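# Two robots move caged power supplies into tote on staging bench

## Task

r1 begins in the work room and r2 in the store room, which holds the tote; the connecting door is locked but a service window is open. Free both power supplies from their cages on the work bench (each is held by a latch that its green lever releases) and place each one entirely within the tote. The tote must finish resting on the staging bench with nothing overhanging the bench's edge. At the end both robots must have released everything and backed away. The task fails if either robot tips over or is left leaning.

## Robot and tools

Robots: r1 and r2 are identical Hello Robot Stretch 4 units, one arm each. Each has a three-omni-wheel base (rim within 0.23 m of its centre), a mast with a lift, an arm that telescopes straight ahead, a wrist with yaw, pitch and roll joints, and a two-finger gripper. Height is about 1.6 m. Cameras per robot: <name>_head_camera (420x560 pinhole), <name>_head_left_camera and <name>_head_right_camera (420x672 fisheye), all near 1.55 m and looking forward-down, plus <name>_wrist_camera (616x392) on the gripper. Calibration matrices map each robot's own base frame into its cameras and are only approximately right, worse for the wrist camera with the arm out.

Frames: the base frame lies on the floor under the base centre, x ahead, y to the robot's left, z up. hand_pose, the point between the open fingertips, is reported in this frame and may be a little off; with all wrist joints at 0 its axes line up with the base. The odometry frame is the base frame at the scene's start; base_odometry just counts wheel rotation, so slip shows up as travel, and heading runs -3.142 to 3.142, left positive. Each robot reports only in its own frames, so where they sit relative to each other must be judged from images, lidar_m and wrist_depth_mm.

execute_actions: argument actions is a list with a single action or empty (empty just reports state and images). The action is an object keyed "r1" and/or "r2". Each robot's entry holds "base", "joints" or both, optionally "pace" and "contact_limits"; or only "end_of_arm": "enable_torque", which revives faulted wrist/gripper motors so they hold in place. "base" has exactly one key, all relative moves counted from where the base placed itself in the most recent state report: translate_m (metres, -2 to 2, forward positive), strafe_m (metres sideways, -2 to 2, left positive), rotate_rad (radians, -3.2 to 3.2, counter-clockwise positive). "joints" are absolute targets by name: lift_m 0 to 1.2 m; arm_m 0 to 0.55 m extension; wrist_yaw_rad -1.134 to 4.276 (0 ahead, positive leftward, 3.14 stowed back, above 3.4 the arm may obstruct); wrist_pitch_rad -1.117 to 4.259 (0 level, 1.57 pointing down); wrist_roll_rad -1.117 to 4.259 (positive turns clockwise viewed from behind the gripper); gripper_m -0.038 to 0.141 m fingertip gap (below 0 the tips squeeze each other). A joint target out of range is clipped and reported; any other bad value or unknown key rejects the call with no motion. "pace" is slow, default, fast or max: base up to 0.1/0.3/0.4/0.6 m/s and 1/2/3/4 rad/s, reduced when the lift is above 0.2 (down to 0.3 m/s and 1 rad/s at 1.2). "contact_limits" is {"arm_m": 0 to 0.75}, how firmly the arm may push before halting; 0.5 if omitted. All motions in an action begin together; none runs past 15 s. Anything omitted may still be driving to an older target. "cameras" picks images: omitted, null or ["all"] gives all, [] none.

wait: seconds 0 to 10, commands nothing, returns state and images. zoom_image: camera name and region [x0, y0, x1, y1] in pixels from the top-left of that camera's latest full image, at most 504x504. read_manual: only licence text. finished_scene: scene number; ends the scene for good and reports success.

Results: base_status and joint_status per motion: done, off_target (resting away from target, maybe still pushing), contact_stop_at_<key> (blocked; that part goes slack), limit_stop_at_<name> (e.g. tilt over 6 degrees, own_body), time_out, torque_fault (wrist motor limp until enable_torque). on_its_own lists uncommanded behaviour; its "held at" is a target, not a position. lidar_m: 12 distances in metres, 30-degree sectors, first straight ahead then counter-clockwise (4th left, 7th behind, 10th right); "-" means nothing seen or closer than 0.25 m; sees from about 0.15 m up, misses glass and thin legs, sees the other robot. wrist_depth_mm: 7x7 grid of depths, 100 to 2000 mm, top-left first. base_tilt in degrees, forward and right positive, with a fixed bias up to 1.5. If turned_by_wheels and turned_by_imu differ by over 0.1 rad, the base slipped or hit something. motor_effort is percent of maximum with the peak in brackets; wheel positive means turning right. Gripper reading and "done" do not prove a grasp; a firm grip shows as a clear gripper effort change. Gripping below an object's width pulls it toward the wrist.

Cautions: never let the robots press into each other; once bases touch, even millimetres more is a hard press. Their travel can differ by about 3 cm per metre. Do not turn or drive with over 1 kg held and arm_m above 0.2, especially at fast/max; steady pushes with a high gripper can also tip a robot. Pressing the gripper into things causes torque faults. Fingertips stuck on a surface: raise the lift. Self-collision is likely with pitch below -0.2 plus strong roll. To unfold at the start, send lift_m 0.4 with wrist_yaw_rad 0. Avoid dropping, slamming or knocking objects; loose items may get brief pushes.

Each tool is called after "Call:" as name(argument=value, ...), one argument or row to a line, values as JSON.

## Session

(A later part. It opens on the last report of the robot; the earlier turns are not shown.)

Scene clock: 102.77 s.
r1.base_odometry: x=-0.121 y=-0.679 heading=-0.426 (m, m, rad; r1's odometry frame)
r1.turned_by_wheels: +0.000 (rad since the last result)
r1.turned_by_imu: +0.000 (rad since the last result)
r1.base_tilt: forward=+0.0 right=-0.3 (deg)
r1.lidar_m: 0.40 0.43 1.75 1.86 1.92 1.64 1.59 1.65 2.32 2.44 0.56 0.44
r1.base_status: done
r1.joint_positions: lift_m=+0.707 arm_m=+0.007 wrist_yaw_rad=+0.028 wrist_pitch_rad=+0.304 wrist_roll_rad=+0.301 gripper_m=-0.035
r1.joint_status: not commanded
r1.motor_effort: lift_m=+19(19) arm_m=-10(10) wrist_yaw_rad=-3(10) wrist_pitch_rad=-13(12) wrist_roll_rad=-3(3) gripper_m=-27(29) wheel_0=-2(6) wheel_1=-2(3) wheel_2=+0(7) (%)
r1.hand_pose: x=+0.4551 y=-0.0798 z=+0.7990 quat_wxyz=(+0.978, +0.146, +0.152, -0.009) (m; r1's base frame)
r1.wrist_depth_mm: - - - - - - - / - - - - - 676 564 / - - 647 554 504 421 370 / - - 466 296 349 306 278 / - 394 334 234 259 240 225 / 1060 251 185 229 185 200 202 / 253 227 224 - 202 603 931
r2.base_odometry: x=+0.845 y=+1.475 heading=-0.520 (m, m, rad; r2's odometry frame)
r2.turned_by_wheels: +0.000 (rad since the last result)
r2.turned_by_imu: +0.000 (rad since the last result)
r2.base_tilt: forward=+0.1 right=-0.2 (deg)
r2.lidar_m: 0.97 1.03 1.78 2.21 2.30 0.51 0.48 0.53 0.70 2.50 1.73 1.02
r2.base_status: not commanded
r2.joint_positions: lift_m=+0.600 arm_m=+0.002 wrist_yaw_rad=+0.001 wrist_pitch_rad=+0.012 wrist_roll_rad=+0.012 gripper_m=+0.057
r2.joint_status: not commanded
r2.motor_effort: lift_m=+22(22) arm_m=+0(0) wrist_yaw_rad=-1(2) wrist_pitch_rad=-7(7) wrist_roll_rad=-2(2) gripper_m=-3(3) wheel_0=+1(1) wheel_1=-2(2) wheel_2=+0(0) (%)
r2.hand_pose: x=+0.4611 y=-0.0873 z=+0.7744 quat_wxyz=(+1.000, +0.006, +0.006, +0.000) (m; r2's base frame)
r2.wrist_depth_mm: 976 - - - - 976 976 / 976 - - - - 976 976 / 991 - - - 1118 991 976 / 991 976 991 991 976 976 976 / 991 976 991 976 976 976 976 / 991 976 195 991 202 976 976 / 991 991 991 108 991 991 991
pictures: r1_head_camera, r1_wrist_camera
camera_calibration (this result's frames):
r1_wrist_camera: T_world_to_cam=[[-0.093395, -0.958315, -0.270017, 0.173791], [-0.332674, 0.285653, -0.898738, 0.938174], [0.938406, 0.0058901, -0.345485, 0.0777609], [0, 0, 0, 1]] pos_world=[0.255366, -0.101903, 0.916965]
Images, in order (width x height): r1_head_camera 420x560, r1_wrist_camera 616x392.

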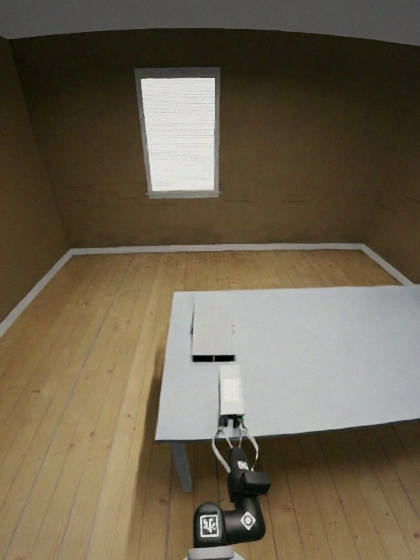

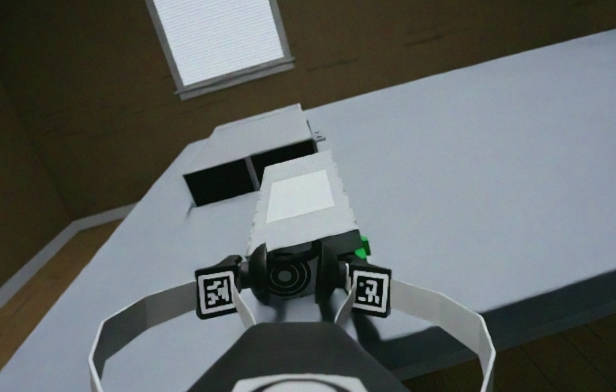

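Call:
execute_actions(
  actions=[
    {"r1":{"joints":{"gripper_m":0.034}}},
  ],
  cameras=[],
)

Call:
execute_actions(
  actions=[
    {"r1":{"base":{"translate_m":-0.03}}},
  ],
  cameras=[],
)

Call:
execute_actions(
  actions=[
    {"r1":{"joints":{"lift_m":0.97,"gripper_m":0.11,"wrist_roll_rad":0.04,"wrist_yaw_rad":0},"pace":"fast"}},
  ],
  cameras=[],
)

Call:
execute_actions(
  actions=[
    {"r1":{"base":{"translate_m":0.08},"joints":{"wrist_pitch_rad":1.55,"arm_m":0.34},"pace":"fast"},"r2":{"joints":{"lift_m":1.1,"wrist_pitch_rad":1.55,"gripper_m":0.11},"pace":"fast"}},
  ],
  cameras=["r1_wrist_camera","r1_head_camera"],
)

Scene clock: 104.57 s.
r1.base_odometry: x=-0.121 y=-0.679 heading=-0.426 (m, m, rad; r1's odometry frame)
r1.turned_by_wheels: +0.000 (rad since the last result)
r1.turned_by_imu: +0.000 (rad since the last result)
r1.base_tilt: forward=+0.0 right=-0.4 (deg)
r1.lidar_m: 0.39 0.42 1.75 1.85 1.94 1.64 1.57 1.65 2.30 2.43 0.57 0.43
r1.base_status: not commanded
r1.joint_positions: lift_m=+0.707 arm_m=+0.007 wrist_yaw_rad=+0.027 wrist_pitch_rad=+0.302 wrist_roll_rad=+0.300 gripper_m=+0.034
r1.joint_status: all done
r1.motor_effort: lift_m=+19(20) arm_m=-9(9) wrist_yaw_rad=-1(0) wrist_pitch_rad=-6(13) wrist_roll_rad=-1(1) gripper_m=-6(29) wheel_0=-2(2) wheel_1=-2(2) wheel_2=+0(0) (%)
r1.hand_pose: x=+0.4552 y=-0.0800 z=+0.7996 quat_wxyz=(+0.978, +0.146, +0.151, -0.009) (m; r1's base frame)
r1.wrist_depth_mm: - - - - - - - / - - - - - 699 569 / - - 676 564 517 427 377 / - - 469 310 355 310 281 / - 397 334 249 260 242 228 / 1808 291 194 220 191 202 202 / 254 229 225 - 201 262 946
r2.base_odometry: x=+0.845 y=+1.475 heading=-0.520 (m, m, rad; r2's odometry frame)
r2.turned_by_wheels: +0.000 (rad since the last result)
r2.turned_by_imu: +0.000 (rad since the last result)
r2.base_tilt: forward=+0.1 right=-0.1 (deg)
r2.lidar_m: 0.99 1.04 1.79 2.21 2.30 0.51 0.48 0.51 0.74 2.51 1.75 1.04
r2.base_status: not commanded
r2.joint_positions: lift_m=+0.600 arm_m=+0.002 wrist_yaw_rad=+0.001 wrist_pitch_rad=+0.012 wrist_roll_rad=+0.012 gripper_m=+0.057
r2.joint_status: not commanded
r2.motor_effort: lift_m=+22(22) arm_m=+0(0) wrist_yaw_rad=-2(2) wrist_pitch_rad=-7(7) wrist_roll_rad=-2(4) gripper_m=-3(3) wheel_0=+1(1) wheel_1=-2(2) wheel_2=-1(0) (%)
r2.hand_pose: x=+0.4611 y=-0.0873 z=+0.7744 quat_wxyz=(+1.000, +0.006, +0.006, +0.000) (m; r2's base frame)
r2.wrist_depth_mm: 991 - - - - 976 960 / 991 - - - - 991 976 / 991 - - - 1098 976 976 / 991 976 991 976 976 976 976 / 991 991 991 991 976 976 976 / 991 991 195 991 202 976 976 / 991 991 976 108 991 976 976
pictures: none
No camera images: the call's "cameras" was empty. Leave "cameras" out to get every camera's image.

Scene clock: 105.53 s.
r1.base_odometry: x=-0.149 y=-0.667 heading=-0.427 (m, m, rad; r1's odometry frame)
r1.turned_by_wheels: +0.000 (rad since the last result)
r1.turned_by_imu: +0.000 (rad since the last result)
r1.base_tilt: forward=+0.0 right=-0.4 (deg)
r1.lidar_m: 0.42 0.44 1.77 1.87 1.94 1.61 1.55 1.61 2.26 2.44 0.62 0.46
r1.base_status: done
r1.joint_positions: lift_m=+0.707 arm_m=+0.007 wrist_yaw_rad=+0.027 wrist_pitch_rad=+0.302 wrist_roll_rad=+0.300 gripper_m=+0.034
r1.joint_status: not commanded
r1.motor_effort: lift_m=+20(19) arm_m=-9(9) wrist_yaw_rad=-1(1) wrist_pitch_rad=-6(6) wrist_roll_rad=-1(2) gripper_m=-4(4) wheel_0=-1(10) wheel_1=-1(3) wheel_2=-1(8) (%)
r1.hand_pose: x=+0.4552 y=-0.0800 z=+0.7996 quat_wxyz=(+0.978, +0.146, +0.151, -0.009) (m; r1's base frame)
r1.wrist_depth_mm: - - - - - - - / - - - - - 691 564 / - - 668 549 512 430 377 / - - 484 312 353 310 281 / - 394 334 278 266 242 229 / 1060 294 194 225 192 283 1008 / 254 229 229 - 1025 976 946
r2.base_odometry: x=+0.845 y=+1.475 heading=-0.520 (m, m, rad; r2's odometry frame)
r2.turned_by_wheels: +0.000 (rad since the last result)
r2.turned_by_imu: +0.000 (rad since the last result)
r2.base_tilt: forward=+0.2 right=-0.2 (deg)
r2.lidar_m: 0.98 1.06 1.75 2.20 2.31 0.48 0.48 0.50 0.73 2.52 1.74 1.04
r2.base_status: not commanded
r2.joint_positions: lift_m=+0.600 arm_m=+0.002 wrist_yaw_rad=+0.001 wrist_pitch_rad=+0.012 wrist_roll_rad=+0.012 gripper_m=+0.057
r2.joint_status: not commanded
r2.motor_effort: lift_m=+23(22) arm_m=-1(0) wrist_yaw_rad=-2(2) wrist_pitch_rad=-6(7) wrist_roll_rad=-2(3) gripper_m=-3(4) wheel_0=+1(1) wheel_1=-2(2) wheel_2=-1(0) (%)
r2.hand_pose: x=+0.4611 y=-0.0873 z=+0.7744 quat_wxyz=(+1.000, +0.006, +0.006, +0.000) (m; r2's base frame)
r2.wrist_depth_mm: 976 - - - - 976 976 / 991 - - - - 976 976 / 991 - - - 1098 976 976 / 991 991 976 976 976 976 976 / 991 991 976 976 991 976 991 / 991 991 195 991 202 991 976 / 991 991 991 108 976 991 991
pictures: none
No camera images: the call's "cameras" was empty. Leave "cameras" out to get every camera's image.

Scene clock: 107.27 s.
r1.base_odometry: x=-0.149 y=-0.667 heading=-0.427 (m, m, rad; r1's odometry frame)
r1.turned_by_wheels: +0.000 (rad since the last result)
r1.turned_by_imu: +0.000 (rad since the last result)
r1.base_tilt: forward=-0.1 right=-0.4 (deg)
r1.lidar_m: 0.41 0.45 1.77 1.86 1.93 1.62 1.54 1.63 2.27 2.45 0.63 0.45
r1.base_status: not commanded
r1.joint_positions: lift_m=+0.970 arm_m=+0.007 wrist_yaw_rad=+0.000 wrist_pitch_rad=+0.302 wrist_roll_rad=+0.040 gripper_m=+0.110
r1.joint_status: all done
r1.motor_effort: lift_m=+23(25) arm_m=-9(9) wrist_yaw_rad=-1(5) wrist_pitch_rad=-7(6) wrist_roll_rad=-3(9) gripper_m=+1(2) wheel_0=-1(1) wheel_1=-1(1) wheel_2=-1(1) (%)
r1.hand_pose: x=+0.4529 y=-0.0874 z=+1.0623 quat_wxyz=(+0.988, +0.020, +0.150, -0.003) (m; r1's base frame)
r1.wrist_depth_mm: - - - - - - - / - - - - - - - / - - - - - - - / - - - - - - - / - - 788 778 768 820 809 / 1808 1661 591 574 591 634 627 / 1499 549 544 - 544 517 517
r2.base_odometry: x=+0.845 y=+1.475 heading=-0.520 (m, m, rad; r2's odometry frame)
r2.turned_by_wheels: +0.000 (rad since the last result)
r2.turned_by_imu: +0.000 (rad since the last result)
r2.base_tilt: forward=+0.1 right=-0.2 (deg)
r2.lidar_m: 0.98 1.05 1.76 2.21 2.29 0.52 0.46 0.50 0.75 2.52 1.75 1.03
r2.base_status: not commanded
r2.joint_positions: lift_m=+0.600 arm_m=+0.002 wrist_yaw_rad=+0.001 wrist_pitch_rad=+0.012 wrist_roll_rad=+0.012 gripper_m=+0.057
r2.joint_status: not commanded
r2.motor_effort: lift_m=+22(22) arm_m=+0(0) wrist_yaw_rad=-2(2) wrist_pitch_rad=-7(7) wrist_roll_rad=+0(1) gripper_m=-3(3) wheel_0=+1(1) wheel_1=-2(2) wheel_2=+0(0) (%)
r2.hand_pose: x=+0.4611 y=-0.0873 z=+0.7744 quat_wxyz=(+1.000, +0.006, +0.006, +0.000) (m; r2's base frame)
r2.wrist_depth_mm: 991 - - - - 976 976 / 976 - - - - 976 976 / 991 - - - 1118 991 976 / 976 976 991 991 976 976 991 / 991 976 991 976 991 976 976 / 991 991 195 991 202 976 976 / 976 991 991 108 976 976 991
pictures: none
No camera images: the call's "cameras" was empty. Leave "cameras" out to get every camera's image.

Scene clock: 109.60 s.
r1.base_odometry: x=-0.076 y=-0.700 heading=-0.427 (m, m, rad; r1's odometry frame)
r1.turned_by_wheels: +0.000 (rad since the last result)
r1.turned_by_imu: +0.000 (rad since the last result)
r1.base_tilt: forward=+0.0 right=-0.4 (deg)
r1.lidar_m: 0.34 0.37 1.73 1.87 1.91 1.69 1.63 1.71 2.39 1.31 0.51 0.38
r1.base_status: done
r1.joint_positions: lift_m=+0.970 arm_m=+0.338 wrist_yaw_rad=+0.000 wrist_pitch_rad=+1.550 wrist_roll_rad=+0.040 gripper_m=+0.110
r1.joint_status: all done
r1.motor_effort: lift_m=+22(22) arm_m=+9(11) wrist_yaw_rad=-1(0) wrist_pitch_rad=+0(2) wrist_roll_rad=-2(1) gripper_m=+0(1) wheel_0=-1(2) wheel_1=-2(4) wheel_2=+0(8) (%)
r1.hand_pose: x=+0.5154 y=-0.0874 z=+0.8596 quat_wxyz=(+0.714, +0.014, +0.700, -0.014) (m; r1's base frame)
r1.wrist_depth_mm: 304 266 267 270 319 322 327 / 306 310 312 315 320 325 327 / 307 312 315 279 324 325 332 / 310 315 317 282 325 329 334 / 314 314 319 282 327 332 336 / 315 317 322 283 329 334 340 / 317 320 324 - 336 338 340
r2.base_odometry: x=+0.845 y=+1.475 heading=-0.520 (m, m, rad; r2's odometry frame)
r2.turned_by_wheels: +0.000 (rad since the last result)
r2.turned_by_imu: +0.001 (rad since the last result)
r2.base_tilt: forward=+0.1 right=-0.1 (deg)
r2.lidar_m: 0.97 1.02 1.75 2.21 2.29 0.51 0.48 0.53 0.73 2.49 1.71 1.04
r2.base_status: not commanded
r2.joint_positions: lift_m=+1.100 arm_m=+0.002 wrist_yaw_rad=+0.000 wrist_pitch_rad=+1.550 wrist_roll_rad=+0.012 gripper_m=+0.110
r2.joint_status: all done
r2.motor_effort: lift_m=+22(25) arm_m=+0(0) wrist_yaw_rad=+0(2) wrist_pitch_rad=-1(4) wrist_roll_rad=-2(2) gripper_m=-2(5) wheel_0=+1(1) wheel_1=-2(2) wheel_2=+0(0) (%)
r2.hand_pose: x=+0.1785 y=-0.0874 z=+0.9896 quat_wxyz=(+0.714, +0.004, +0.700, -0.004) (m; r2's base frame)
r2.wrist_depth_mm: 1182 1205 1205 1205 1205 1205 1229 / 1205 1205 1205 1205 1205 1182 1229 / 1205 1182 1205 1205 1182 1205 1205 / 1205 1205 1182 1205 1182 1205 1205 / 1182 1182 991 991 1205 1182 1182 / 1182 1182 201 976 1182 1182 1182 / 1205 1182 1182 108 1182 1182 1182
pictures: r1_head_camera, r1_wrist_camera
camera_calibration (this result's frames):
r1_wrist_camera: T_world_to_cam=[[-0.0380931, -0.998741, 0.0326338, -0.103697], [-0.999052, 0.0387531, 0.019834, 0.547133], [-0.0210737, -0.0318473, -0.999271, 1.09545], [0, 0, 0, 1]] pos_world=[0.565749, -0.0898827, 1.08718]
Images, in order (width x height): r1_head_camera 420x560, r1_wrist_camera 616x392.

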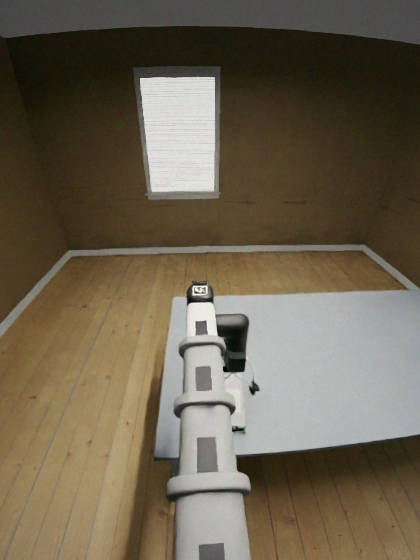

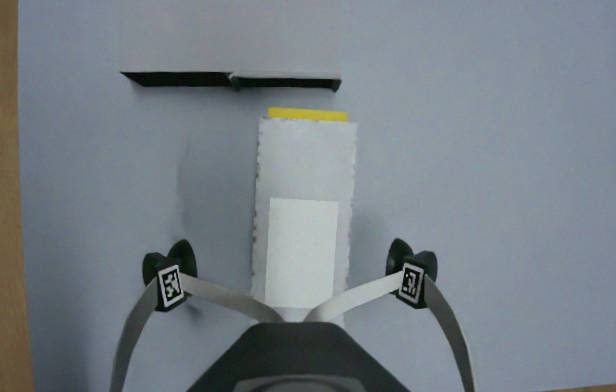

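Call:
execute_actions(
  actions=[
    {"r1":{"base":{"strafe_m":-0.007},"joints":{"lift_m":0.899,"wrist_roll_rad":0.09,"arm_m":0.344}},"r2":{"base":{"translate_m":0.3}}},
  ],
  cameras=["r1_wrist_camera"],
)

Call:
execute_actions(
  actions=[
    {"r1":{"joints":{"gripper_m":0.02}},"r2":{"base":{"translate_m":0.2}}},
  ],
  cameras=["r1_wrist_camera"],
)

Scene clock: 112.37 s.
r1.base_odometry: x=-0.079 y=-0.706 heading=-0.427 (m, m, rad; r1's odometry frame)
r1.turned_by_wheels: +0.000 (rad since the last result)
r1.turned_by_imu: +0.000 (rad since the last result)
r1.base_tilt: forward=-0.1 right=-0.3 (deg)
r1.lidar_m: 0.34 0.35 1.72 1.86 1.94 1.66 1.63 1.69 2.38 1.33 0.49 0.37
r1.base_status: done
r1.joint_positions: lift_m=+0.899 arm_m=+0.342 wrist_yaw_rad=+0.000 wrist_pitch_rad=+1.550 wrist_roll_rad=+0.090 gripper_m=+0.110
r1.joint_status: all done
r1.motor_effort: lift_m=+19(21) arm_m=+9(9) wrist_yaw_rad=-2(3) wrist_pitch_rad=-2(0) wrist_roll_rad=+1(0) gripper_m=-1(1) wheel_0=+0(6) wheel_1=+1(6) wheel_2=-1(1) (%)
r1.hand_pose: x=+0.5193 y=-0.0874 z=+0.7890 quat_wxyz=(+0.714, +0.032, +0.699, -0.031) (m; r1's base frame)
r1.wrist_depth_mm: 195 196 198 200 249 252 254 / 239 241 243 246 250 254 256 / 242 244 246 210 251 255 258 / 244 246 247 211 254 257 259 / 244 247 213 213 254 258 262 / 247 249 213 212 257 260 265 / 248 250 252 - 260 263 265
r2.base_odometry: x=+1.106 y=+1.326 heading=-0.520 (m, m, rad; r2's odometry frame)
r2.turned_by_wheels: +0.000 (rad since the last result)
r2.turned_by_imu: +0.001 (rad since the last result)
r2.base_tilt: forward=+0.1 right=-0.2 (deg)
r2.lidar_m: 0.67 0.74 1.32 2.20 2.32 3.19 0.77 0.83 2.63 2.53 1.31 0.72
r2.base_status: done
r2.joint_positions: lift_m=+1.100 arm_m=+0.002 wrist_yaw_rad=+0.000 wrist_pitch_rad=+1.550 wrist_roll_rad=+0.012 gripper_m=+0.110
r2.joint_status: not commanded
r2.motor_effort: lift_m=+22(22) arm_m=+0(1) wrist_yaw_rad=+0(0) wrist_pitch_rad=+0(0) wrist_roll_rad=-2(3) gripper_m=-1(2) wheel_0=+4(10) wheel_1=+2(7) wheel_2=-3(12) (%)
r2.hand_pose: x=+0.1785 y=-0.0874 z=+0.9896 quat_wxyz=(+0.714, +0.004, +0.700, -0.004) (m; r2's base frame)
r2.wrist_depth_mm: 1205 1205 1229 1205 1205 1229 1229 / 1205 1205 1205 1205 1205 1205 1205 / 1182 1182 1205 1182 1205 1205 1205 / 1182 1182 1182 1182 1182 1205 1205 / 1182 1182 1008 991 1182 1205 1205 / 1182 1182 215 976 1182 1205 1205 / 1182 1160 1182 108 1182 1182 1182
pictures: r1_wrist_camera
camera_calibration (this result's frames):
r1_wrist_camera: T_world_to_cam=[[-0.0875845, -0.995656, 0.0316069, -0.0744617], [-0.995898, 0.0882407, 0.02, 0.555026], [-0.0227021, -0.0297256, -0.9993, 1.02601], [0, 0, 0, 1]] pos_world=[0.56952, -0.0926154, 1.01655]
Images, in order (width x height): r1_wrist_camera 616x392.

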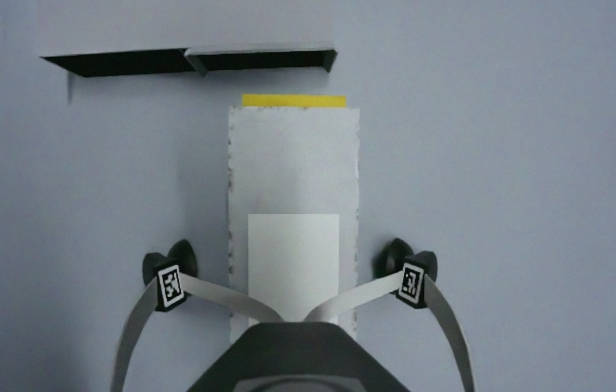

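Scene clock: 114.43 s.
r1.base_odometry: x=-0.079 y=-0.706 heading=-0.427 (m, m, rad; r1's odometry frame)
r1.turned_by_wheels: +0.000 (rad since the last result)
r1.turned_by_imu: +0.000 (rad since the last result)
r1.base_tilt: forward=-0.1 right=-0.3 (deg)
r1.lidar_m: 0.34 0.37 1.71 1.87 1.94 1.69 1.62 1.72 2.39 1.31 0.49 0.38
r1.base_status: not commanded
r1.joint_positions: lift_m=+0.899 arm_m=+0.342 wrist_yaw_rad=+0.000 wrist_pitch_rad=+1.550 wrist_roll_rad=+0.090 gripper_m=+0.021
r1.joint_status: all done
r1.motor_effort: lift_m=+22(22) arm_m=+9(9) wrist_yaw_rad=-2(1) wrist_pitch_rad=-1(0) wrist_roll_rad=+2(0) gripper_m=-26(27) wheel_0=+0(1) wheel_1=+1(1) wheel_2=-1(1) (%)
r1.hand_pose: x=+0.5193 y=-0.0874 z=+0.7887 quat_wxyz=(+0.714, +0.032, +0.699, -0.031) (m; r1's base frame)
r1.wrist_depth_mm: 193 195 196 198 246 250 252 / 237 239 241 242 249 251 253 / 239 243 243 195 249 252 255 / 241 244 244 196 252 255 258 / 242 245 195 197 253 256 259 / 245 246 196 198 200 258 263 / 247 249 251 - 257 262 263
r2.base_odometry: x=+1.279 y=+1.227 heading=-0.520 (m, m, rad; r2's odometry frame)
r2.turned_by_wheels: +0.000 (rad since the last result)
r2.turned_by_imu: +0.001 (rad since the last result)
r2.base_tilt: forward=+0.1 right=-0.2 (deg)
r2.lidar_m: 0.48 0.51 1.06 2.19 2.32 3.21 0.98 1.05 2.62 2.53 1.04 0.51
r2.base_status: done
r2.joint_positions: lift_m=+1.100 arm_m=+0.002 wrist_yaw_rad=+0.000 wrist_pitch_rad=+1.550 wrist_roll_rad=+0.012 gripper_m=+0.110
r2.joint_status: not commanded
r2.motor_effort: lift_m=+22(22) arm_m=-1(1) wrist_yaw_rad=+0(0) wrist_pitch_rad=+0(0) wrist_roll_rad=-2(3) gripper_m=-1(2) wheel_0=+4(9) wheel_1=+3(6) wheel_2=-3(11) (%)
r2.hand_pose: x=+0.1785 y=-0.0874 z=+0.9896 quat_wxyz=(+0.714, +0.004, +0.700, -0.004) (m; r2's base frame)
r2.wrist_depth_mm: 976 991 1008 1008 1025 1060 1098 / 1205 1205 1205 1205 1205 1182 1205 / 1205 1182 1182 1205 1205 1205 1182 / 1205 1182 1205 1182 1205 1182 1182 / 1182 1205 991 991 1205 1182 1182 / 1182 1182 201 976 1182 1182 1182 / 1182 1182 1182 108 1182 1160 1182
pictures: r1_wrist_camera
camera_calibration (this result's frames):
r1_wrist_camera: T_world_to_cam=[[-0.087605, -0.995653, 0.03162, -0.0744551], [-0.995893, 0.0882662, 0.0201547, 0.55487], [-0.0228581, -0.0297245, -0.999297, 1.02578], [0, 0, 0, 1]] pos_world=[0.569516, -0.0926168, 1.01623]
Images, in order (width x height): r1_wrist_camera 616x392.

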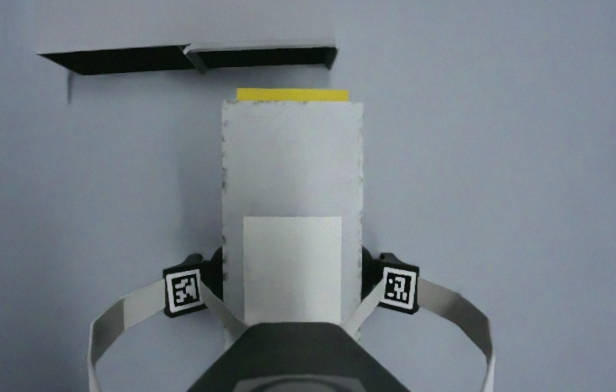

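Call:
execute_actions(
  actions=[
    {"r1":{"base":{"rotate_rad":1.08},"joints":{"lift_m":0.93,"arm_m":0.05}},"r2":{"base":{"strafe_m":-0.04}}},
  ],
  cameras=["r1_head_camera"],
)

Call:
execute_actions(
  actions=[
    {"r1":{"base":{"translate_m":1.5},"joints":{"lift_m":1.09},"pace":"fast"}},
  ],
  cameras=["r1_head_camera"],
)

Scene clock: 116.97 s.
r1.base_odometry: x=-0.079 y=-0.706 heading=+0.653 (m, m, rad; r1's odometry frame)
r1.turned_by_wheels: +1.080 (rad since the last result)
r1.turned_by_imu: +1.094 (rad since the last result)
r1.base_tilt: forward=-0.1 right=-0.4 (deg)
r1.lidar_m: 1.73 1.88 1.95 1.69 1.61 1.73 2.45 1.27 0.52 0.36 0.33 0.30
r1.base_status: done
r1.joint_positions: lift_m=+0.930 arm_m=+0.052 wrist_yaw_rad=+0.000 wrist_pitch_rad=+1.550 wrist_roll_rad=+0.090 gripper_m=+0.021
r1.joint_status: all done
r1.motor_effort: lift_m=+26(27) arm_m=-9(12) wrist_yaw_rad=-2(4) wrist_pitch_rad=-2(3) wrist_roll_rad=-2(0) gripper_m=-25(27) wheel_0=-1(7) wheel_1=-1(6) wheel_2=+1(7) (%)
r1.hand_pose: x=+0.2284 y=-0.0874 z=+0.8193 quat_wxyz=(+0.714, +0.032, +0.699, -0.031) (m; r1's base frame)
r1.wrist_depth_mm: 976 991 1008 1008 1025 1042 1042 / 960 991 1008 1025 1042 1042 286 / 1008 991 1025 194 1042 301 289 / 991 1008 1008 196 1042 1060 290 / 1008 1025 196 198 1042 1078 296 / 1008 1025 197 198 199 1078 1078 / 1008 1042 931 - 1078 1098 1098
r2.base_odometry: x=+1.259 y=+1.192 heading=-0.520 (m, m, rad; r2's odometry frame)
r2.turned_by_wheels: +0.000 (rad since the last result)
r2.turned_by_imu: +0.001 (rad since the last result)
r2.base_tilt: forward=+0.1 right=-0.2 (deg)
r2.lidar_m: 0.48 0.51 1.08 2.23 2.33 3.23 0.97 1.07 2.60 2.50 1.03 0.52
r2.base_status: done
r2.joint_positions: lift_m=+1.100 arm_m=+0.002 wrist_yaw_rad=+0.000 wrist_pitch_rad=+1.550 wrist_roll_rad=+0.012 gripper_m=+0.110
r2.joint_status: not commanded
r2.motor_effort: lift_m=+22(22) arm_m=-1(1) wrist_yaw_rad=+0(0) wrist_pitch_rad=-1(0) wrist_roll_rad=-1(1) gripper_m=-1(1) wheel_0=+2(12) wheel_1=-1(8) wheel_2=+0(2) (%)
r2.hand_pose: x=+0.1785 y=-0.0874 z=+0.9896 quat_wxyz=(+0.714, +0.004, +0.700, -0.004) (m; r2's base frame)
r2.wrist_depth_mm: 976 976 991 1025 1042 1060 1078 / 1182 1205 1205 1205 1205 1205 1229 / 1182 1205 1205 1182 1205 1205 1205 / 1182 1205 1182 1182 1205 1182 1205 / 1182 1182 991 991 1182 1205 1182 / 1182 1182 215 976 1182 1182 1205 / 1205 1160 1160 108 1182 1182 1182
pictures: r1_head_camera
Images, in order (width x height): r1_head_camera 420x560.

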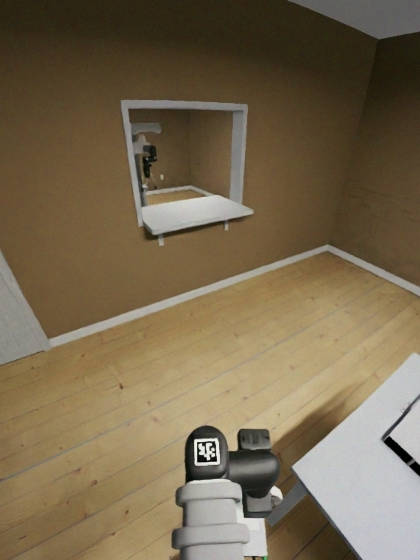

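Scene clock: 122.47 s.
r1.base_odometry: x=+1.113 y=+0.205 heading=+0.653 (m, m, rad; r1's odometry frame)
r1.turned_by_wheels: +0.000 (rad since the last result)
r1.turned_by_imu: +0.003 (rad since the last result)
r1.base_tilt: forward=+0.0 right=-0.3 (deg)
r1.lidar_m: 0.31 0.32 0.34 0.82 2.31 2.45 1.20 1.16 1.26 2.50 1.85 0.32
r1.base_status: done
r1.joint_positions: lift_m=+1.090 arm_m=+0.052 wrist_yaw_rad=+0.000 wrist_pitch_rad=+1.550 wrist_roll_rad=+0.090 gripper_m=+0.021
r1.joint_status: all done
r1.motor_effort: lift_m=+25(28) arm_m=-9(9) wrist_yaw_rad=-2(2) wrist_pitch_rad=-3(4) wrist_roll_rad=-3(0) gripper_m=-26(27) wheel_0=+0(5) wheel_1=+0(7) wheel_2=+1(11) (%)
r1.hand_pose: x=+0.2284 y=-0.0874 z=+0.9794 quat_wxyz=(+0.714, +0.032, +0.699, -0.031) (m; r1's base frame)
r1.wrist_depth_mm: 273 278 287 1098 1205 1182 1205 / 277 281 1042 1182 1205 1205 1205 / 286 1060 1160 195 1182 1229 1229 / 1098 1160 1160 196 1182 1229 1229 / 1160 1182 196 197 1205 1229 1229 / 1182 1160 196 198 200 1229 1255 / 1182 1182 1205 - 1255 1229 1255
r2.base_odometry: x=+1.259 y=+1.192 heading=-0.520 (m, m, rad; r2's odometry frame)
r2.turned_by_wheels: +0.000 (rad since the last result)
r2.turned_by_imu: +0.001 (rad since the last result)
r2.base_tilt: forward=+0.1 right=-0.2 (deg)
r2.lidar_m: 0.50 0.52 1.07 2.24 2.35 3.23 0.98 1.06 2.58 2.51 1.02 0.52
r2.base_status: not commanded
r2.joint_positions: lift_m=+1.100 arm_m=+0.002 wrist_yaw_rad=+0.000 wrist_pitch_rad=+1.550 wrist_roll_rad=+0.012 gripper_m=+0.110
r2.joint_status: not commanded
r2.motor_effort: lift_m=+22(22) arm_m=+0(0) wrist_yaw_rad=+0(0) wrist_pitch_rad=+0(0) wrist_roll_rad=-3(2) gripper_m=+0(2) wheel_0=+2(2) wheel_1=-1(1) wheel_2=+0(0) (%)
r2.hand_pose: x=+0.1785 y=-0.0874 z=+0.9896 quat_wxyz=(+0.714, +0.004, +0.700, -0.004) (m; r2's base frame)
r2.wrist_depth_mm: 976 976 991 1008 1025 1042 1098 / 1205 1205 1205 1205 1205 1205 1205 / 1182 1205 1205 1205 1205 1205 1182 / 1182 1205 1182 1205 1205 1205 1182 / 1182 1205 991 976 1182 1182 1205 / 1205 1182 201 976 1182 1205 1182 / 1182 1182 1182 108 1182 1205 1205
pictures: r1_head_camera
Images, in order (width x height): r1_head_camera 420x560.

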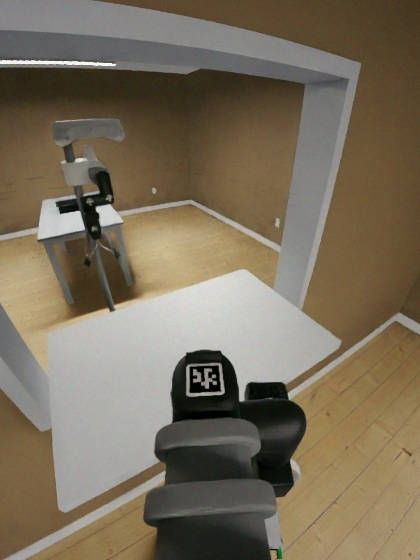

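Call:
execute_actions(
  actions=[
    {"r1":{"base":{"rotate_rad":0.43},"joints":{"arm_m":0.43,"lift_m":1.06}}},
  ],
  cameras=["r1_head_camera","r1_wrist_camera","r2_head_camera"],
)

Scene clock: 124.83 s.
r1.base_odometry: x=+1.113 y=+0.205 heading=+1.083 (m, m, rad; r1's odometry frame)
r1.turned_by_wheels: +0.430 (rad since the last result)
r1.turned_by_imu: +0.435 (rad since the last result)
r1.base_tilt: forward=-0.1 right=-0.3 (deg)
r1.lidar_m: 0.31 0.34 0.73 1.81 2.39 3.15 1.15 1.20 2.54 2.42 0.50 0.36
r1.base_status: done
r1.joint_positions: lift_m=+1.060 arm_m=+0.428 wrist_yaw_rad=+0.000 wrist_pitch_rad=+1.550 wrist_roll_rad=+0.090 gripper_m=+0.021
r1.joint_status: all done
r1.motor_effort: lift_m=+22(23) arm_m=+9(11) wrist_yaw_rad=-2(3) wrist_pitch_rad=+0(4) wrist_roll_rad=-1(0) gripper_m=-27(27) wheel_0=-1(5) wheel_1=+0(3) wheel_2=+0(6) (%)
r1.hand_pose: x=+0.6054 y=-0.0874 z=+0.9497 quat_wxyz=(+0.714, +0.032, +0.699, -0.031) (m; r1's base frame)
r1.wrist_depth_mm: 244 247 250 252 255 258 259 / 244 250 250 253 257 259 262 / 247 250 251 195 257 260 264 / 249 251 254 195 259 264 266 / 250 253 196 197 262 265 268 / 253 253 197 198 200 267 271 / 255 257 259 - 266 268 272
r2.base_odometry: x=+1.259 y=+1.192 heading=-0.520 (m, m, rad; r2's odometry frame)
r2.turned_by_wheels: +0.000 (rad since the last result)
r2.turned_by_imu: +0.001 (rad since the last result)
r2.base_tilt: forward=+0.2 right=-0.2 (deg)
r2.lidar_m: 0.48 0.49 1.07 2.23 2.36 3.25 0.98 1.06 2.61 2.52 1.01 0.51
r2.base_status: not commanded
r2.joint_positions: lift_m=+1.100 arm_m=+0.002 wrist_yaw_rad=+0.000 wrist_pitch_rad=+1.550 wrist_roll_rad=+0.012 gripper_m=+0.110
r2.joint_status: not commanded
r2.motor_effort: lift_m=+22(22) arm_m=+0(0) wrist_yaw_rad=+0(0) wrist_pitch_rad=+1(1) wrist_roll_rad=-2(1) gripper_m=-2(0) wheel_0=+2(2) wheel_1=-1(1) wheel_2=+0(0) (%)
r2.hand_pose: x=+0.1785 y=-0.0874 z=+0.9896 quat_wxyz=(+0.714, +0.004, +0.700, -0.004) (m; r2's base frame)
r2.wrist_depth_mm: 976 991 991 1025 1025 1060 1098 / 1205 1205 1205 1205 1205 1205 1205 / 1182 1205 1205 1205 1205 1205 1205 / 1205 1182 1182 1205 1205 1182 1182 / 1182 1205 1008 991 1182 1205 1182 / 1182 1182 200 976 1182 1182 1182 / 1160 1160 1182 108 1182 1182 1182
pictures: r1_head_camera, r1_wrist_camera, r2_head_camera
camera_calibration (this result's frames):
r1_wrist_camera: T_world_to_cam=[[-0.0875714, -0.995657, 0.0315884, -0.0719916], [-0.995903, 0.0882225, 0.0198397, 0.637677], [-0.0225404, -0.0297216, -0.999304, 1.18844], [0, 0, 0, 1]] pos_world=[0.655549, -0.0926141, 1.17724]
Images, in order (width x height): r1_head_camera 420x560, r1_wrist_camera 616x392, r2_head_camera 420x560.

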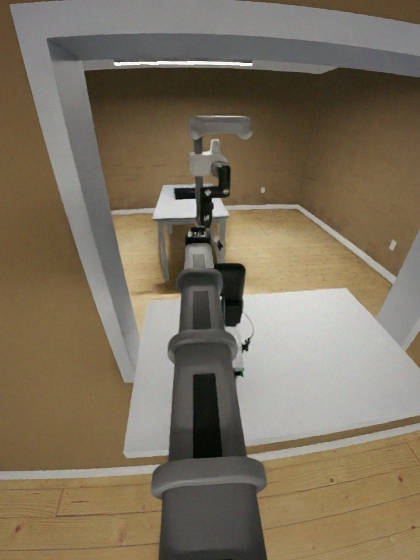

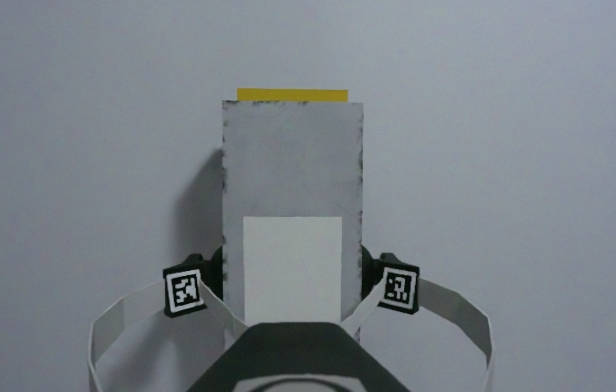

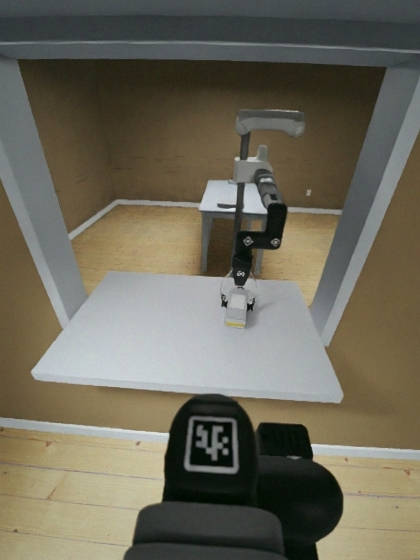

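Call:
execute_actions(
  actions=[
    {"r1":{"joints":{"arm_m":0.47,"lift_m":1.049}}},
  ],
  cameras=[],
)

Call:
execute_actions(
  actions=[
    {"r1":{"joints":{"gripper_m":0.1}},"r2":{"base":{"translate_m":0.12}}},
  ],
  cameras=[],
)

Call:
execute_actions(
  actions=[
    {"r1":{"joints":{"arm_m":0.0,"lift_m":1.07},"pace":"fast"}},
  ],
  cameras=["r1_head_right_camera","r2_head_camera"],
)

Scene clock: 125.93 s.
r1.base_odometry: x=+1.113 y=+0.205 heading=+1.083 (m, m, rad; r1's odometry frame)
r1.turned_by_wheels: +0.000 (rad since the last result)
r1.turned_by_imu: +0.000 (rad since the last result)
r1.base_tilt: forward=-0.1 right=-0.3 (deg)
r1.lidar_m: 0.31 0.33 0.75 1.78 2.38 3.16 1.15 1.21 2.54 2.44 0.50 0.35
r1.base_status: not commanded
r1.joint_positions: lift_m=+1.049 arm_m=+0.468 wrist_yaw_rad=+0.000 wrist_pitch_rad=+1.550 wrist_roll_rad=+0.090 gripper_m=+0.021
r1.joint_status: all done
r1.motor_effort: lift_m=+22(21) arm_m=+9(13) wrist_yaw_rad=-4(2) wrist_pitch_rad=+0(2) wrist_roll_rad=-1(1) gripper_m=-27(26) wheel_0=-1(1) wheel_1=+0(0) wheel_2=+0(0) (%)
r1.hand_pose: x=+0.6453 y=-0.0874 z=+0.9387 quat_wxyz=(+0.714, +0.032, +0.699, -0.031) (m; r1's base frame)
r1.wrist_depth_mm: 234 236 238 241 243 247 249 / 236 237 240 241 246 248 251 / 236 238 240 195 247 250 252 / 238 240 243 196 248 253 254 / 240 244 196 198 251 254 256 / 242 242 196 198 200 255 260 / 243 246 249 - 255 257 260
r2.base_odometry: x=+1.259 y=+1.192 heading=-0.520 (m, m, rad; r2's odometry frame)
r2.turned_by_wheels: +0.000 (rad since the last result)
r2.turned_by_imu: +0.000 (rad since the last result)
r2.base_tilt: forward=+0.1 right=-0.2 (deg)
r2.lidar_m: 0.48 0.52 1.09 2.23 2.34 3.24 0.97 1.06 2.58 2.50 1.00 0.51
r2.base_status: not commanded
r2.joint_positions: lift_m=+1.100 arm_m=+0.002 wrist_yaw_rad=+0.000 wrist_pitch_rad=+1.550 wrist_roll_rad=+0.012 gripper_m=+0.110
r2.joint_status: not commanded
r2.motor_effort: lift_m=+22(22) arm_m=+0(0) wrist_yaw_rad=+0(0) wrist_pitch_rad=+0(1) wrist_roll_rad=-3(1) gripper_m=-1(1) wheel_0=+2(2) wheel_1=-1(1) wheel_2=+0(0) (%)
r2.hand_pose: x=+0.1785 y=-0.0874 z=+0.9896 quat_wxyz=(+0.714, +0.004, +0.700, -0.004) (m; r2's base frame)
r2.wrist_depth_mm: 976 991 991 1008 1025 1060 1098 / 1182 1229 1205 1205 1205 1205 1205 / 1182 1205 1205 1205 1205 1205 1205 / 1205 1205 1205 1205 1205 1205 1205 / 1182 1182 991 976 1182 1182 1182 / 1182 1205 201 991 1182 1182 1205 / 1182 1182 1182 108 1182 1182 1182
pictures: none
No camera images: the call's "cameras" was empty. Leave "cameras" out to get every camera's image.

Scene clock: 127.60 s.
r1.base_odometry: x=+1.113 y=+0.205 heading=+1.083 (m, m, rad; r1's odometry frame)
r1.turned_by_wheels: +0.000 (rad since the last result)
r1.turned_by_imu: +0.000 (rad since the last result)
r1.base_tilt: forward=-0.1 right=-0.4 (deg)
r1.lidar_m: 0.32 0.33 0.75 1.79 2.39 3.18 1.16 1.21 2.56 2.44 0.50 0.34
r1.base_status: not commanded
r1.joint_positions: lift_m=+1.049 arm_m=+0.468 wrist_yaw_rad=+0.000 wrist_pitch_rad=+1.550 wrist_roll_rad=+0.090 gripper_m=+0.100
r1.joint_status: all done
r1.motor_effort: lift_m=+22(22) arm_m=+9(9) wrist_yaw_rad=+0(0) wrist_pitch_rad=-3(4) wrist_roll_rad=+0(1) gripper_m=-2(28) wheel_0=-1(1) wheel_1=+0(0) wheel_2=+0(0) (%)
r1.hand_pose: x=+0.6451 y=-0.0874 z=+0.9387 quat_wxyz=(+0.714, +0.032, +0.699, -0.031) (m; r1's base frame)
r1.wrist_depth_mm: 235 237 240 243 245 250 252 / 237 239 242 244 248 250 253 / 239 240 243 208 250 253 254 / 240 242 244 209 251 255 257 / 241 244 213 210 252 256 259 / 244 245 210 211 254 258 260 / 245 247 250 - 256 260 262
r2.base_odometry: x=+1.363 y=+1.133 heading=-0.519 (m, m, rad; r2's odometry frame)
r2.turned_by_wheels: +0.000 (rad since the last result)
r2.turned_by_imu: +0.001 (rad since the last result)
r2.base_tilt: forward=+0.1 right=-0.2 (deg)
r2.lidar_m: 0.37 0.39 0.57 2.23 2.33 3.24 1.09 1.19 2.57 2.15 0.85 0.40
r2.base_status: done
r2.joint_positions: lift_m=+1.100 arm_m=+0.002 wrist_yaw_rad=+0.000 wrist_pitch_rad=+1.550 wrist_roll_rad=+0.012 gripper_m=+0.110
r2.joint_status: not commanded
r2.motor_effort: lift_m=+22(22) arm_m=+0(0) wrist_yaw_rad=+0(0) wrist_pitch_rad=-1(1) wrist_roll_rad=+0(1) gripper_m=-1(1) wheel_0=+5(8) wheel_1=+2(6) wheel_2=-1(12) (%)
r2.hand_pose: x=+0.1785 y=-0.0874 z=+0.9896 quat_wxyz=(+0.714, +0.004, +0.700, -0.004) (m; r2's base frame)
r2.wrist_depth_mm: 307 309 314 320 325 334 345 / 1042 1078 1098 1138 1118 1138 1182 / 1205 1205 1205 1205 1205 1205 1205 / 1182 1205 1205 1205 1205 1205 1182 / 1205 1182 1008 991 1182 1182 1182 / 1182 1160 214 976 1182 1205 1182 / 1182 1182 1182 108 1182 1182 1182
pictures: none
No camera images: the call's "cameras" was empty. Leave "cameras" out to get every camera's image.

Scene clock: 129.67 s.
r1.base_odometry: x=+1.113 y=+0.205 heading=+1.083 (m, m, rad; r1's odometry frame)
r1.turned_by_wheels: +0.000 (rad since the last result)
r1.turned_by_imu: +0.000 (rad since the last result)
r1.base_tilt: forward=-0.1 right=-0.4 (deg)
r1.lidar_m: 0.32 0.33 0.73 1.79 2.38 3.16 1.16 1.23 2.53 2.44 0.48 0.37
r1.base_status: not commanded
r1.joint_positions: lift_m=+1.070 arm_m=+0.003 wrist_yaw_rad=+0.000 wrist_pitch_rad=+1.550 wrist_roll_rad=+0.090 gripper_m=+0.100
r1.joint_status: all done
r1.motor_effort: lift_m=+23(24) arm_m=-9(9) wrist_yaw_rad=-1(3) wrist_pitch_rad=-2(2) wrist_roll_rad=+1(1) gripper_m=-1(2) wheel_0=-1(1) wheel_1=+0(0) wheel_2=+0(0) (%)
r1.hand_pose: x=+0.1794 y=-0.0874 z=+0.9596 quat_wxyz=(+0.714, +0.032, +0.699, -0.032) (m; r1's base frame)
r1.wrist_depth_mm: 257 258 263 268 291 976 1078 / 960 1060 1160 1160 1182 1182 1205 / 1118 1138 1160 1160 1160 1205 1205 / 1118 1138 1138 1182 1182 1229 1205 / 1138 1138 946 976 1205 1229 1205 / 1138 1160 976 976 1182 1229 1229 / 1160 1160 1160 - 1229 1229 1255
r2.base_odometry: x=+1.363 y=+1.133 heading=-0.519 (m, m, rad; r2's odometry frame)
r2.turned_by_wheels: +0.000 (rad since the last result)
r2.turned_by_imu: +0.001 (rad since the last result)
r2.base_tilt: forward=+0.2 right=-0.2 (deg)
r2.lidar_m: 0.38 0.37 0.56 2.23 2.33 3.24 1.09 1.16 2.60 2.13 0.83 0.39
r2.base_status: not commanded
r2.joint_positions: lift_m=+1.100 arm_m=+0.002 wrist_yaw_rad=+0.000 wrist_pitch_rad=+1.550 wrist_roll_rad=+0.012 gripper_m=+0.110
r2.joint_status: not commanded
r2.motor_effort: lift_m=+22(22) arm_m=+0(1) wrist_yaw_rad=+0(0) wrist_pitch_rad=+0(0) wrist_roll_rad=-3(3) gripper_m=-1(2) wheel_0=+5(5) wheel_1=+2(2) wheel_2=-1(1) (%)
r2.hand_pose: x=+0.1785 y=-0.0874 z=+0.9896 quat_wxyz=(+0.714, +0.004, +0.700, -0.004) (m; r2's base frame)
r2.wrist_depth_mm: 307 310 315 320 329 336 345 / 1042 1078 1098 1118 1118 1160 1205 / 1182 1205 1205 1205 1205 1205 1205 / 1182 1182 1182 1182 1205 1182 1182 / 1182 1182 991 991 1182 1205 1182 / 1182 1182 201 976 1182 1182 1205 / 1182 1182 1182 108 1182 1182 1182
pictures: r1_head_right_camera, r2_head_camera
Images, in order (width x height): r1_head_right_camera 420x672, r2_head_camera 420x560.

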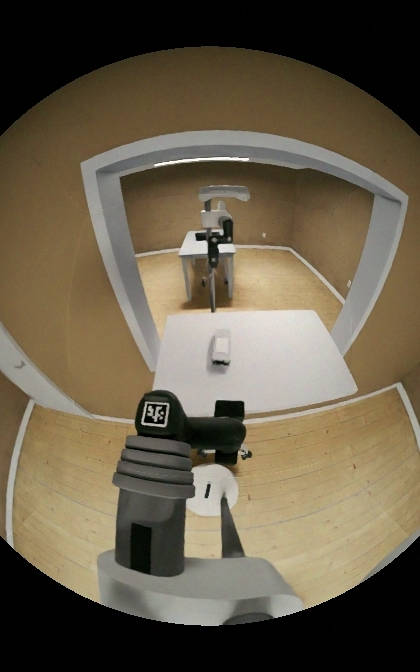

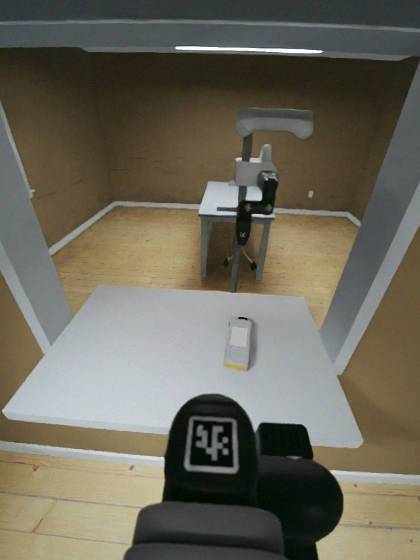

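Call:
execute_actions(
  actions=[
    {"r1":{"base":{"rotate_rad":0.765},"joints":{"lift_m":0.6,"wrist_roll_rad":0},"pace":"max"},"r2":{"base":{"strafe_m":0.01},"joints":{"arm_m":0.475,"lift_m":1.12},"pace":"fast"}},
  ],
  cameras=["r2_wrist_camera"],
)

Scene clock: 132.33 s.
r1.base_odometry: x=+1.113 y=+0.205 heading=+1.848 (m, m, rad; r1's odometry frame)
r1.turned_by_wheels: +0.765 (rad since the last result)
r1.turned_by_imu: +0.775 (rad since the last result)
r1.base_tilt: forward=-0.1 right=-0.4 (deg)
r1.lidar_m: 0.38 0.99 2.31 2.62 1.17 1.16 2.97 2.44 0.76 0.41 0.32 0.31
r1.base_status: done
r1.joint_positions: lift_m=+0.600 arm_m=+0.003 wrist_yaw_rad=+0.000 wrist_pitch_rad=+1.550 wrist_roll_rad=+0.000 gripper_m=+0.100
r1.joint_status: all done
r1.motor_effort: lift_m=+19(19) arm_m=-9(9) wrist_yaw_rad=-1(1) wrist_pitch_rad=-1(2) wrist_roll_rad=-3(6) gripper_m=+0(2) wheel_0=-1(5) wheel_1=+1(1) wheel_2=+1(6) (%)
r1.hand_pose: x=+0.1795 y=-0.0874 z=+0.4899 quat_wxyz=(+0.714, +0.000, +0.700, +0.000) (m; r1's base frame)
r1.wrist_depth_mm: 676 691 683 699 634 500 410 / 683 691 691 707 707 591 480 / 683 691 691 715 723 723 569 / 683 699 535 715 715 732 676 / 699 500 496 500 741 732 741 / 699 496 500 508 535 741 741 / 707 500 504 - 732 750 750
r2.base_odometry: x=+1.368 y=+1.141 heading=-0.520 (m, m, rad; r2's odometry frame)
r2.turned_by_wheels: +0.000 (rad since the last result)
r2.turned_by_imu: +0.000 (rad since the last result)
r2.base_tilt: forward=+0.1 right=-0.2 (deg)
r2.lidar_m: 0.35 0.38 0.57 2.20 2.33 3.24 1.09 1.19 2.59 2.17 0.57 0.40
r2.base_status: done
r2.joint_positions: lift_m=+1.120 arm_m=+0.474 wrist_yaw_rad=+0.000 wrist_pitch_rad=+1.550 wrist_roll_rad=+0.012 gripper_m=+0.110
r2.joint_status: all done
r2.motor_effort: lift_m=+22(24) arm_m=+8(5) wrist_yaw_rad=-1(1) wrist_pitch_rad=+0(1) wrist_roll_rad=-1(2) gripper_m=-2(2) wheel_0=-4(8) wheel_1=-1(10) wheel_2=+0(2) (%)
r2.hand_pose: x=+0.6505 y=-0.0874 z=+1.0096 quat_wxyz=(+0.714, +0.004, +0.700, -0.004) (m; r2's base frame)
r2.wrist_depth_mm: 325 325 327 325 325 327 327 / 324 324 324 324 324 325 325 / 322 324 322 283 324 325 324 / 322 320 320 281 322 322 322 / 320 319 319 281 320 320 322 / 317 319 201 279 319 319 320 / 317 317 317 108 319 319 319
pictures: r2_wrist_camera
camera_calibration (this result's frames):
r2_wrist_camera: T_world_to_cam=[[-0.0471271, -0.998823, 0.0115141, -0.0727034], [-0.998627, 0.0468479, -0.023418, 0.739791], [0.022851, -0.0126019, -0.999659, 1.226], [0, 0, 0, 1]] pos_world=[0.707334, -0.0918254, 1.24375]
Images, in order (width x height): r2_wrist_camera 616x392.

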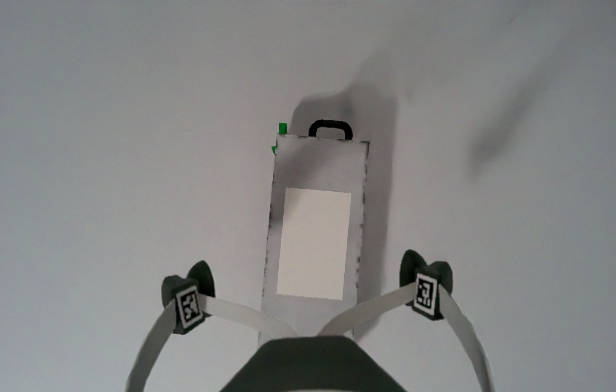

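Call:
execute_actions(
  actions=[
    {"r1":{"base":{"translate_m":-1.18},"joints":{"lift_m":0.4,"wrist_pitch_rad":0.3},"pace":"max"},"r2":{"base":{"strafe_m":-0.004},"joints":{"arm_m":0.486,"lift_m":1.055,"wrist_roll_rad":0.13}}},
  ],
  cameras=["r2_wrist_camera"],
)

Call:
execute_actions(
  actions=[
    {"r1":{"base":{"rotate_rad":0.815},"pace":"fast"},"r2":{"joints":{"gripper_m":0.02}}},
  ],
  cameras=["r2_wrist_camera","r1_head_camera"],
)

Scene clock: 136.60 s.
r1.base_odometry: x=+1.436 y=-0.930 heading=+1.848 (m, m, rad; r1's odometry frame)
r1.turned_by_wheels: +0.000 (rad since the last result)
r1.turned_by_imu: -0.001 (rad since the last result)
r1.base_tilt: forward=+0.0 right=-0.4 (deg)
r1.lidar_m: 1.36 2.45 0.66 0.43 0.63 2.85 2.02 1.64 1.63 1.73 1.44 1.21
r1.base_status: done
r1.joint_positions: lift_m=+0.400 arm_m=+0.002 wrist_yaw_rad=+0.000 wrist_pitch_rad=+0.302 wrist_roll_rad=+0.000 gripper_m=+0.100
r1.joint_status: all done
r1.motor_effort: lift_m=+21(19) arm_m=-9(9) wrist_yaw_rad=-2(3) wrist_pitch_rad=-6(8) wrist_roll_rad=-2(0) gripper_m=+0(1) wheel_0=+0(7) wheel_1=+2(6) wheel_2=-1(12) (%)
r1.hand_pose: x=+0.4488 y=-0.0874 z=+0.4923 quat_wxyz=(+0.989, +0.000, +0.151, +0.000) (m; r1's base frame)
r1.wrist_depth_mm: - - 1661 1397 1160 1025 917 / - - 1808 1464 1229 1060 946 / - - 1921 1537 1308 1078 976 / 1576 1576 1661 1537 1366 1138 1025 / 1160 1160 1182 1205 1229 1160 1060 / 904 878 866 891 878 946 946 / 759 759 788 - 809 768 788
r2.base_odometry: x=+1.366 y=+1.138 heading=-0.520 (m, m, rad; r2's odometry frame)
r2.turned_by_wheels: +0.000 (rad since the last result)
r2.turned_by_imu: +0.001 (rad since the last result)
r2.base_tilt: forward=+0.2 right=-0.2 (deg)
r2.lidar_m: 0.37 0.39 0.54 2.22 2.33 3.24 1.09 1.19 2.58 2.18 0.86 0.38
r2.base_status: done
r2.joint_positions: lift_m=+1.055 arm_m=+0.485 wrist_yaw_rad=+0.000 wrist_pitch_rad=+1.550 wrist_roll_rad=+0.130 gripper_m=+0.110
r2.joint_status: all done
r2.motor_effort: lift_m=+17(21) arm_m=+8(10) wrist_yaw_rad=+0(0) wrist_pitch_rad=-1(1) wrist_roll_rad=-2(2) gripper_m=-1(1) wheel_0=-2(7) wheel_1=+1(9) wheel_2=+0(0) (%)
r2.hand_pose: x=+0.6615 y=-0.0874 z=+0.9450 quat_wxyz=(+0.713, +0.046, +0.698, -0.045) (m; r2's base frame)
r2.wrist_depth_mm: 260 260 260 260 260 260 260 / 259 259 259 259 259 260 259 / 258 258 258 219 259 258 258 / 257 257 257 218 258 257 257 / 256 256 256 216 256 256 257 / 255 255 201 216 216 255 255 / 254 254 254 108 254 254 254
pictures: r2_wrist_camera
camera_calibration (this result's frames):
r2_wrist_camera: T_world_to_cam=[[-0.164271, -0.986373, 0.00908684, 0.00943456], [-0.986187, 0.164028, -0.0230435, 0.750909], [0.021239, -0.0127467, -0.999693, 1.16224], [0, 0, 0, 1]] pos_world=[0.717402, -0.0990492, 1.1791]
Images, in order (width x height): r2_wrist_camera 616x392.

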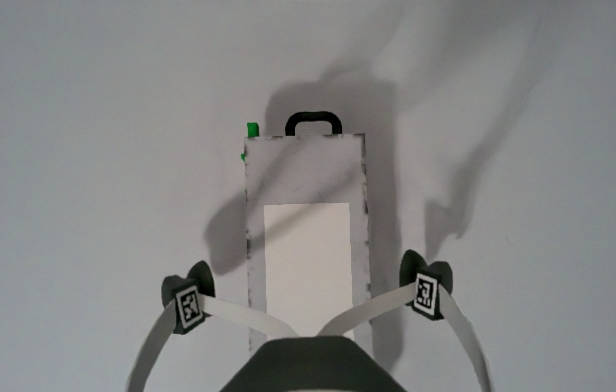

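Scene clock: 138.33 s.
r1.base_odometry: x=+1.436 y=-0.930 heading=+2.663 (m, m, rad; r1's odometry frame)
r1.turned_by_wheels: +0.815 (rad since the last result)
r1.turned_by_imu: +0.825 (rad since the last result)
r1.base_tilt: forward=-0.1 right=-0.4 (deg)
r1.lidar_m: 3.09 0.44 0.47 1.22 2.43 1.69 1.63 1.71 1.51 1.23 1.23 1.96
r1.base_status: done
r1.joint_positions: lift_m=+0.400 arm_m=+0.002 wrist_yaw_rad=+0.000 wrist_pitch_rad=+0.302 wrist_roll_rad=+0.000 gripper_m=+0.100
r1.joint_status: not commanded
r1.motor_effort: lift_m=+21(20) arm_m=-9(9) wrist_yaw_rad=-2(1) wrist_pitch_rad=-6(7) wrist_roll_rad=-2(1) gripper_m=-2(0) wheel_0=+0(8) wheel_1=+1(11) wheel_2=+1(9) (%)
r1.hand_pose: x=+0.4488 y=-0.0874 z=+0.4923 quat_wxyz=(+0.989, +0.000, +0.151, +0.000) (m; r1's base frame)
r1.wrist_depth_mm: 699 - - - - - 1618 / - - - - - - 1756 / - - - - - - 1661 / 1499 1576 1618 1661 1708 1808 1576 / 1138 1098 1182 1205 1205 1229 1229 / 891 866 854 904 878 946 960 / 750 741 798 - 809 768 798
r2.base_odometry: x=+1.366 y=+1.138 heading=-0.520 (m, m, rad; r2's odometry frame)
r2.turned_by_wheels: +0.000 (rad since the last result)
r2.turned_by_imu: +0.000 (rad since the last result)
r2.base_tilt: forward=+0.1 right=-0.2 (deg)
r2.lidar_m: 0.33 0.39 0.55 2.21 2.33 3.26 1.09 1.17 2.60 2.18 0.86 0.38
r2.base_status: not commanded
r2.joint_positions: lift_m=+1.055 arm_m=+0.485 wrist_yaw_rad=+0.000 wrist_pitch_rad=+1.550 wrist_roll_rad=+0.130 gripper_m=+0.020
r2.joint_status: all done
r2.motor_effort: lift_m=+20(20) arm_m=+7(8) wrist_yaw_rad=+0(1) wrist_pitch_rad=+0(0) wrist_roll_rad=-1(1) gripper_m=-21(22) wheel_0=-2(2) wheel_1=+1(1) wheel_2=+0(0) (%)
r2.hand_pose: x=+0.6615 y=-0.0874 z=+0.9448 quat_wxyz=(+0.713, +0.046, +0.698, -0.045) (m; r2's base frame)
r2.wrist_depth_mm: 257 257 257 258 258 258 258 / 257 257 257 257 257 257 257 / 256 255 256 210 255 256 255 / 255 255 255 210 255 255 255 / 255 254 254 208 254 255 255 / 253 253 188 208 191 253 253 / 253 253 252 108 252 253 253
pictures: r1_head_camera, r2_wrist_camera
camera_calibration (this result's frames):
r2_wrist_camera: T_world_to_cam=[[-0.164605, -0.986318, 0.00908128, 0.00966771], [-0.986131, 0.164362, -0.0230341, 0.750887], [0.0212263, -0.0127469, -0.999693, 1.16202], [0, 0, 0, 1]] pos_world=[0.717399, -0.0990697, 1.17887]
Images, in order (width x height): r1_head_camera 420x560, r2_wrist_camera 616x392.

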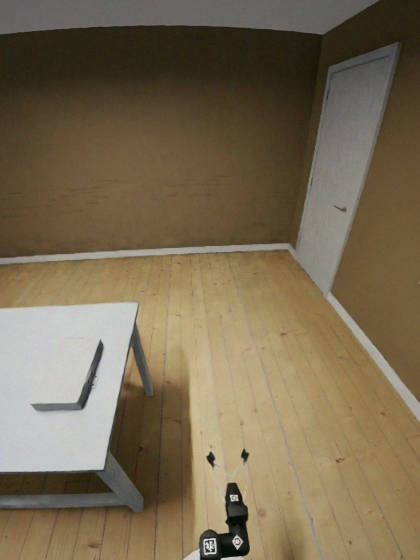

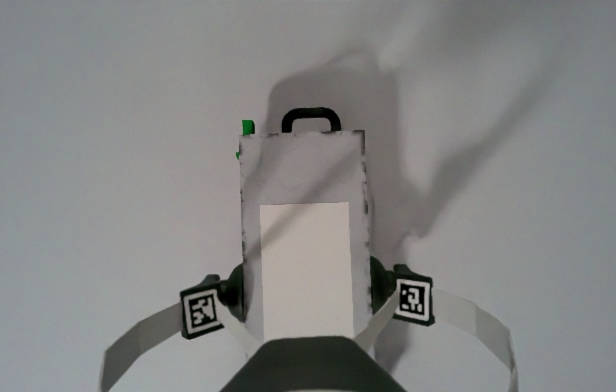

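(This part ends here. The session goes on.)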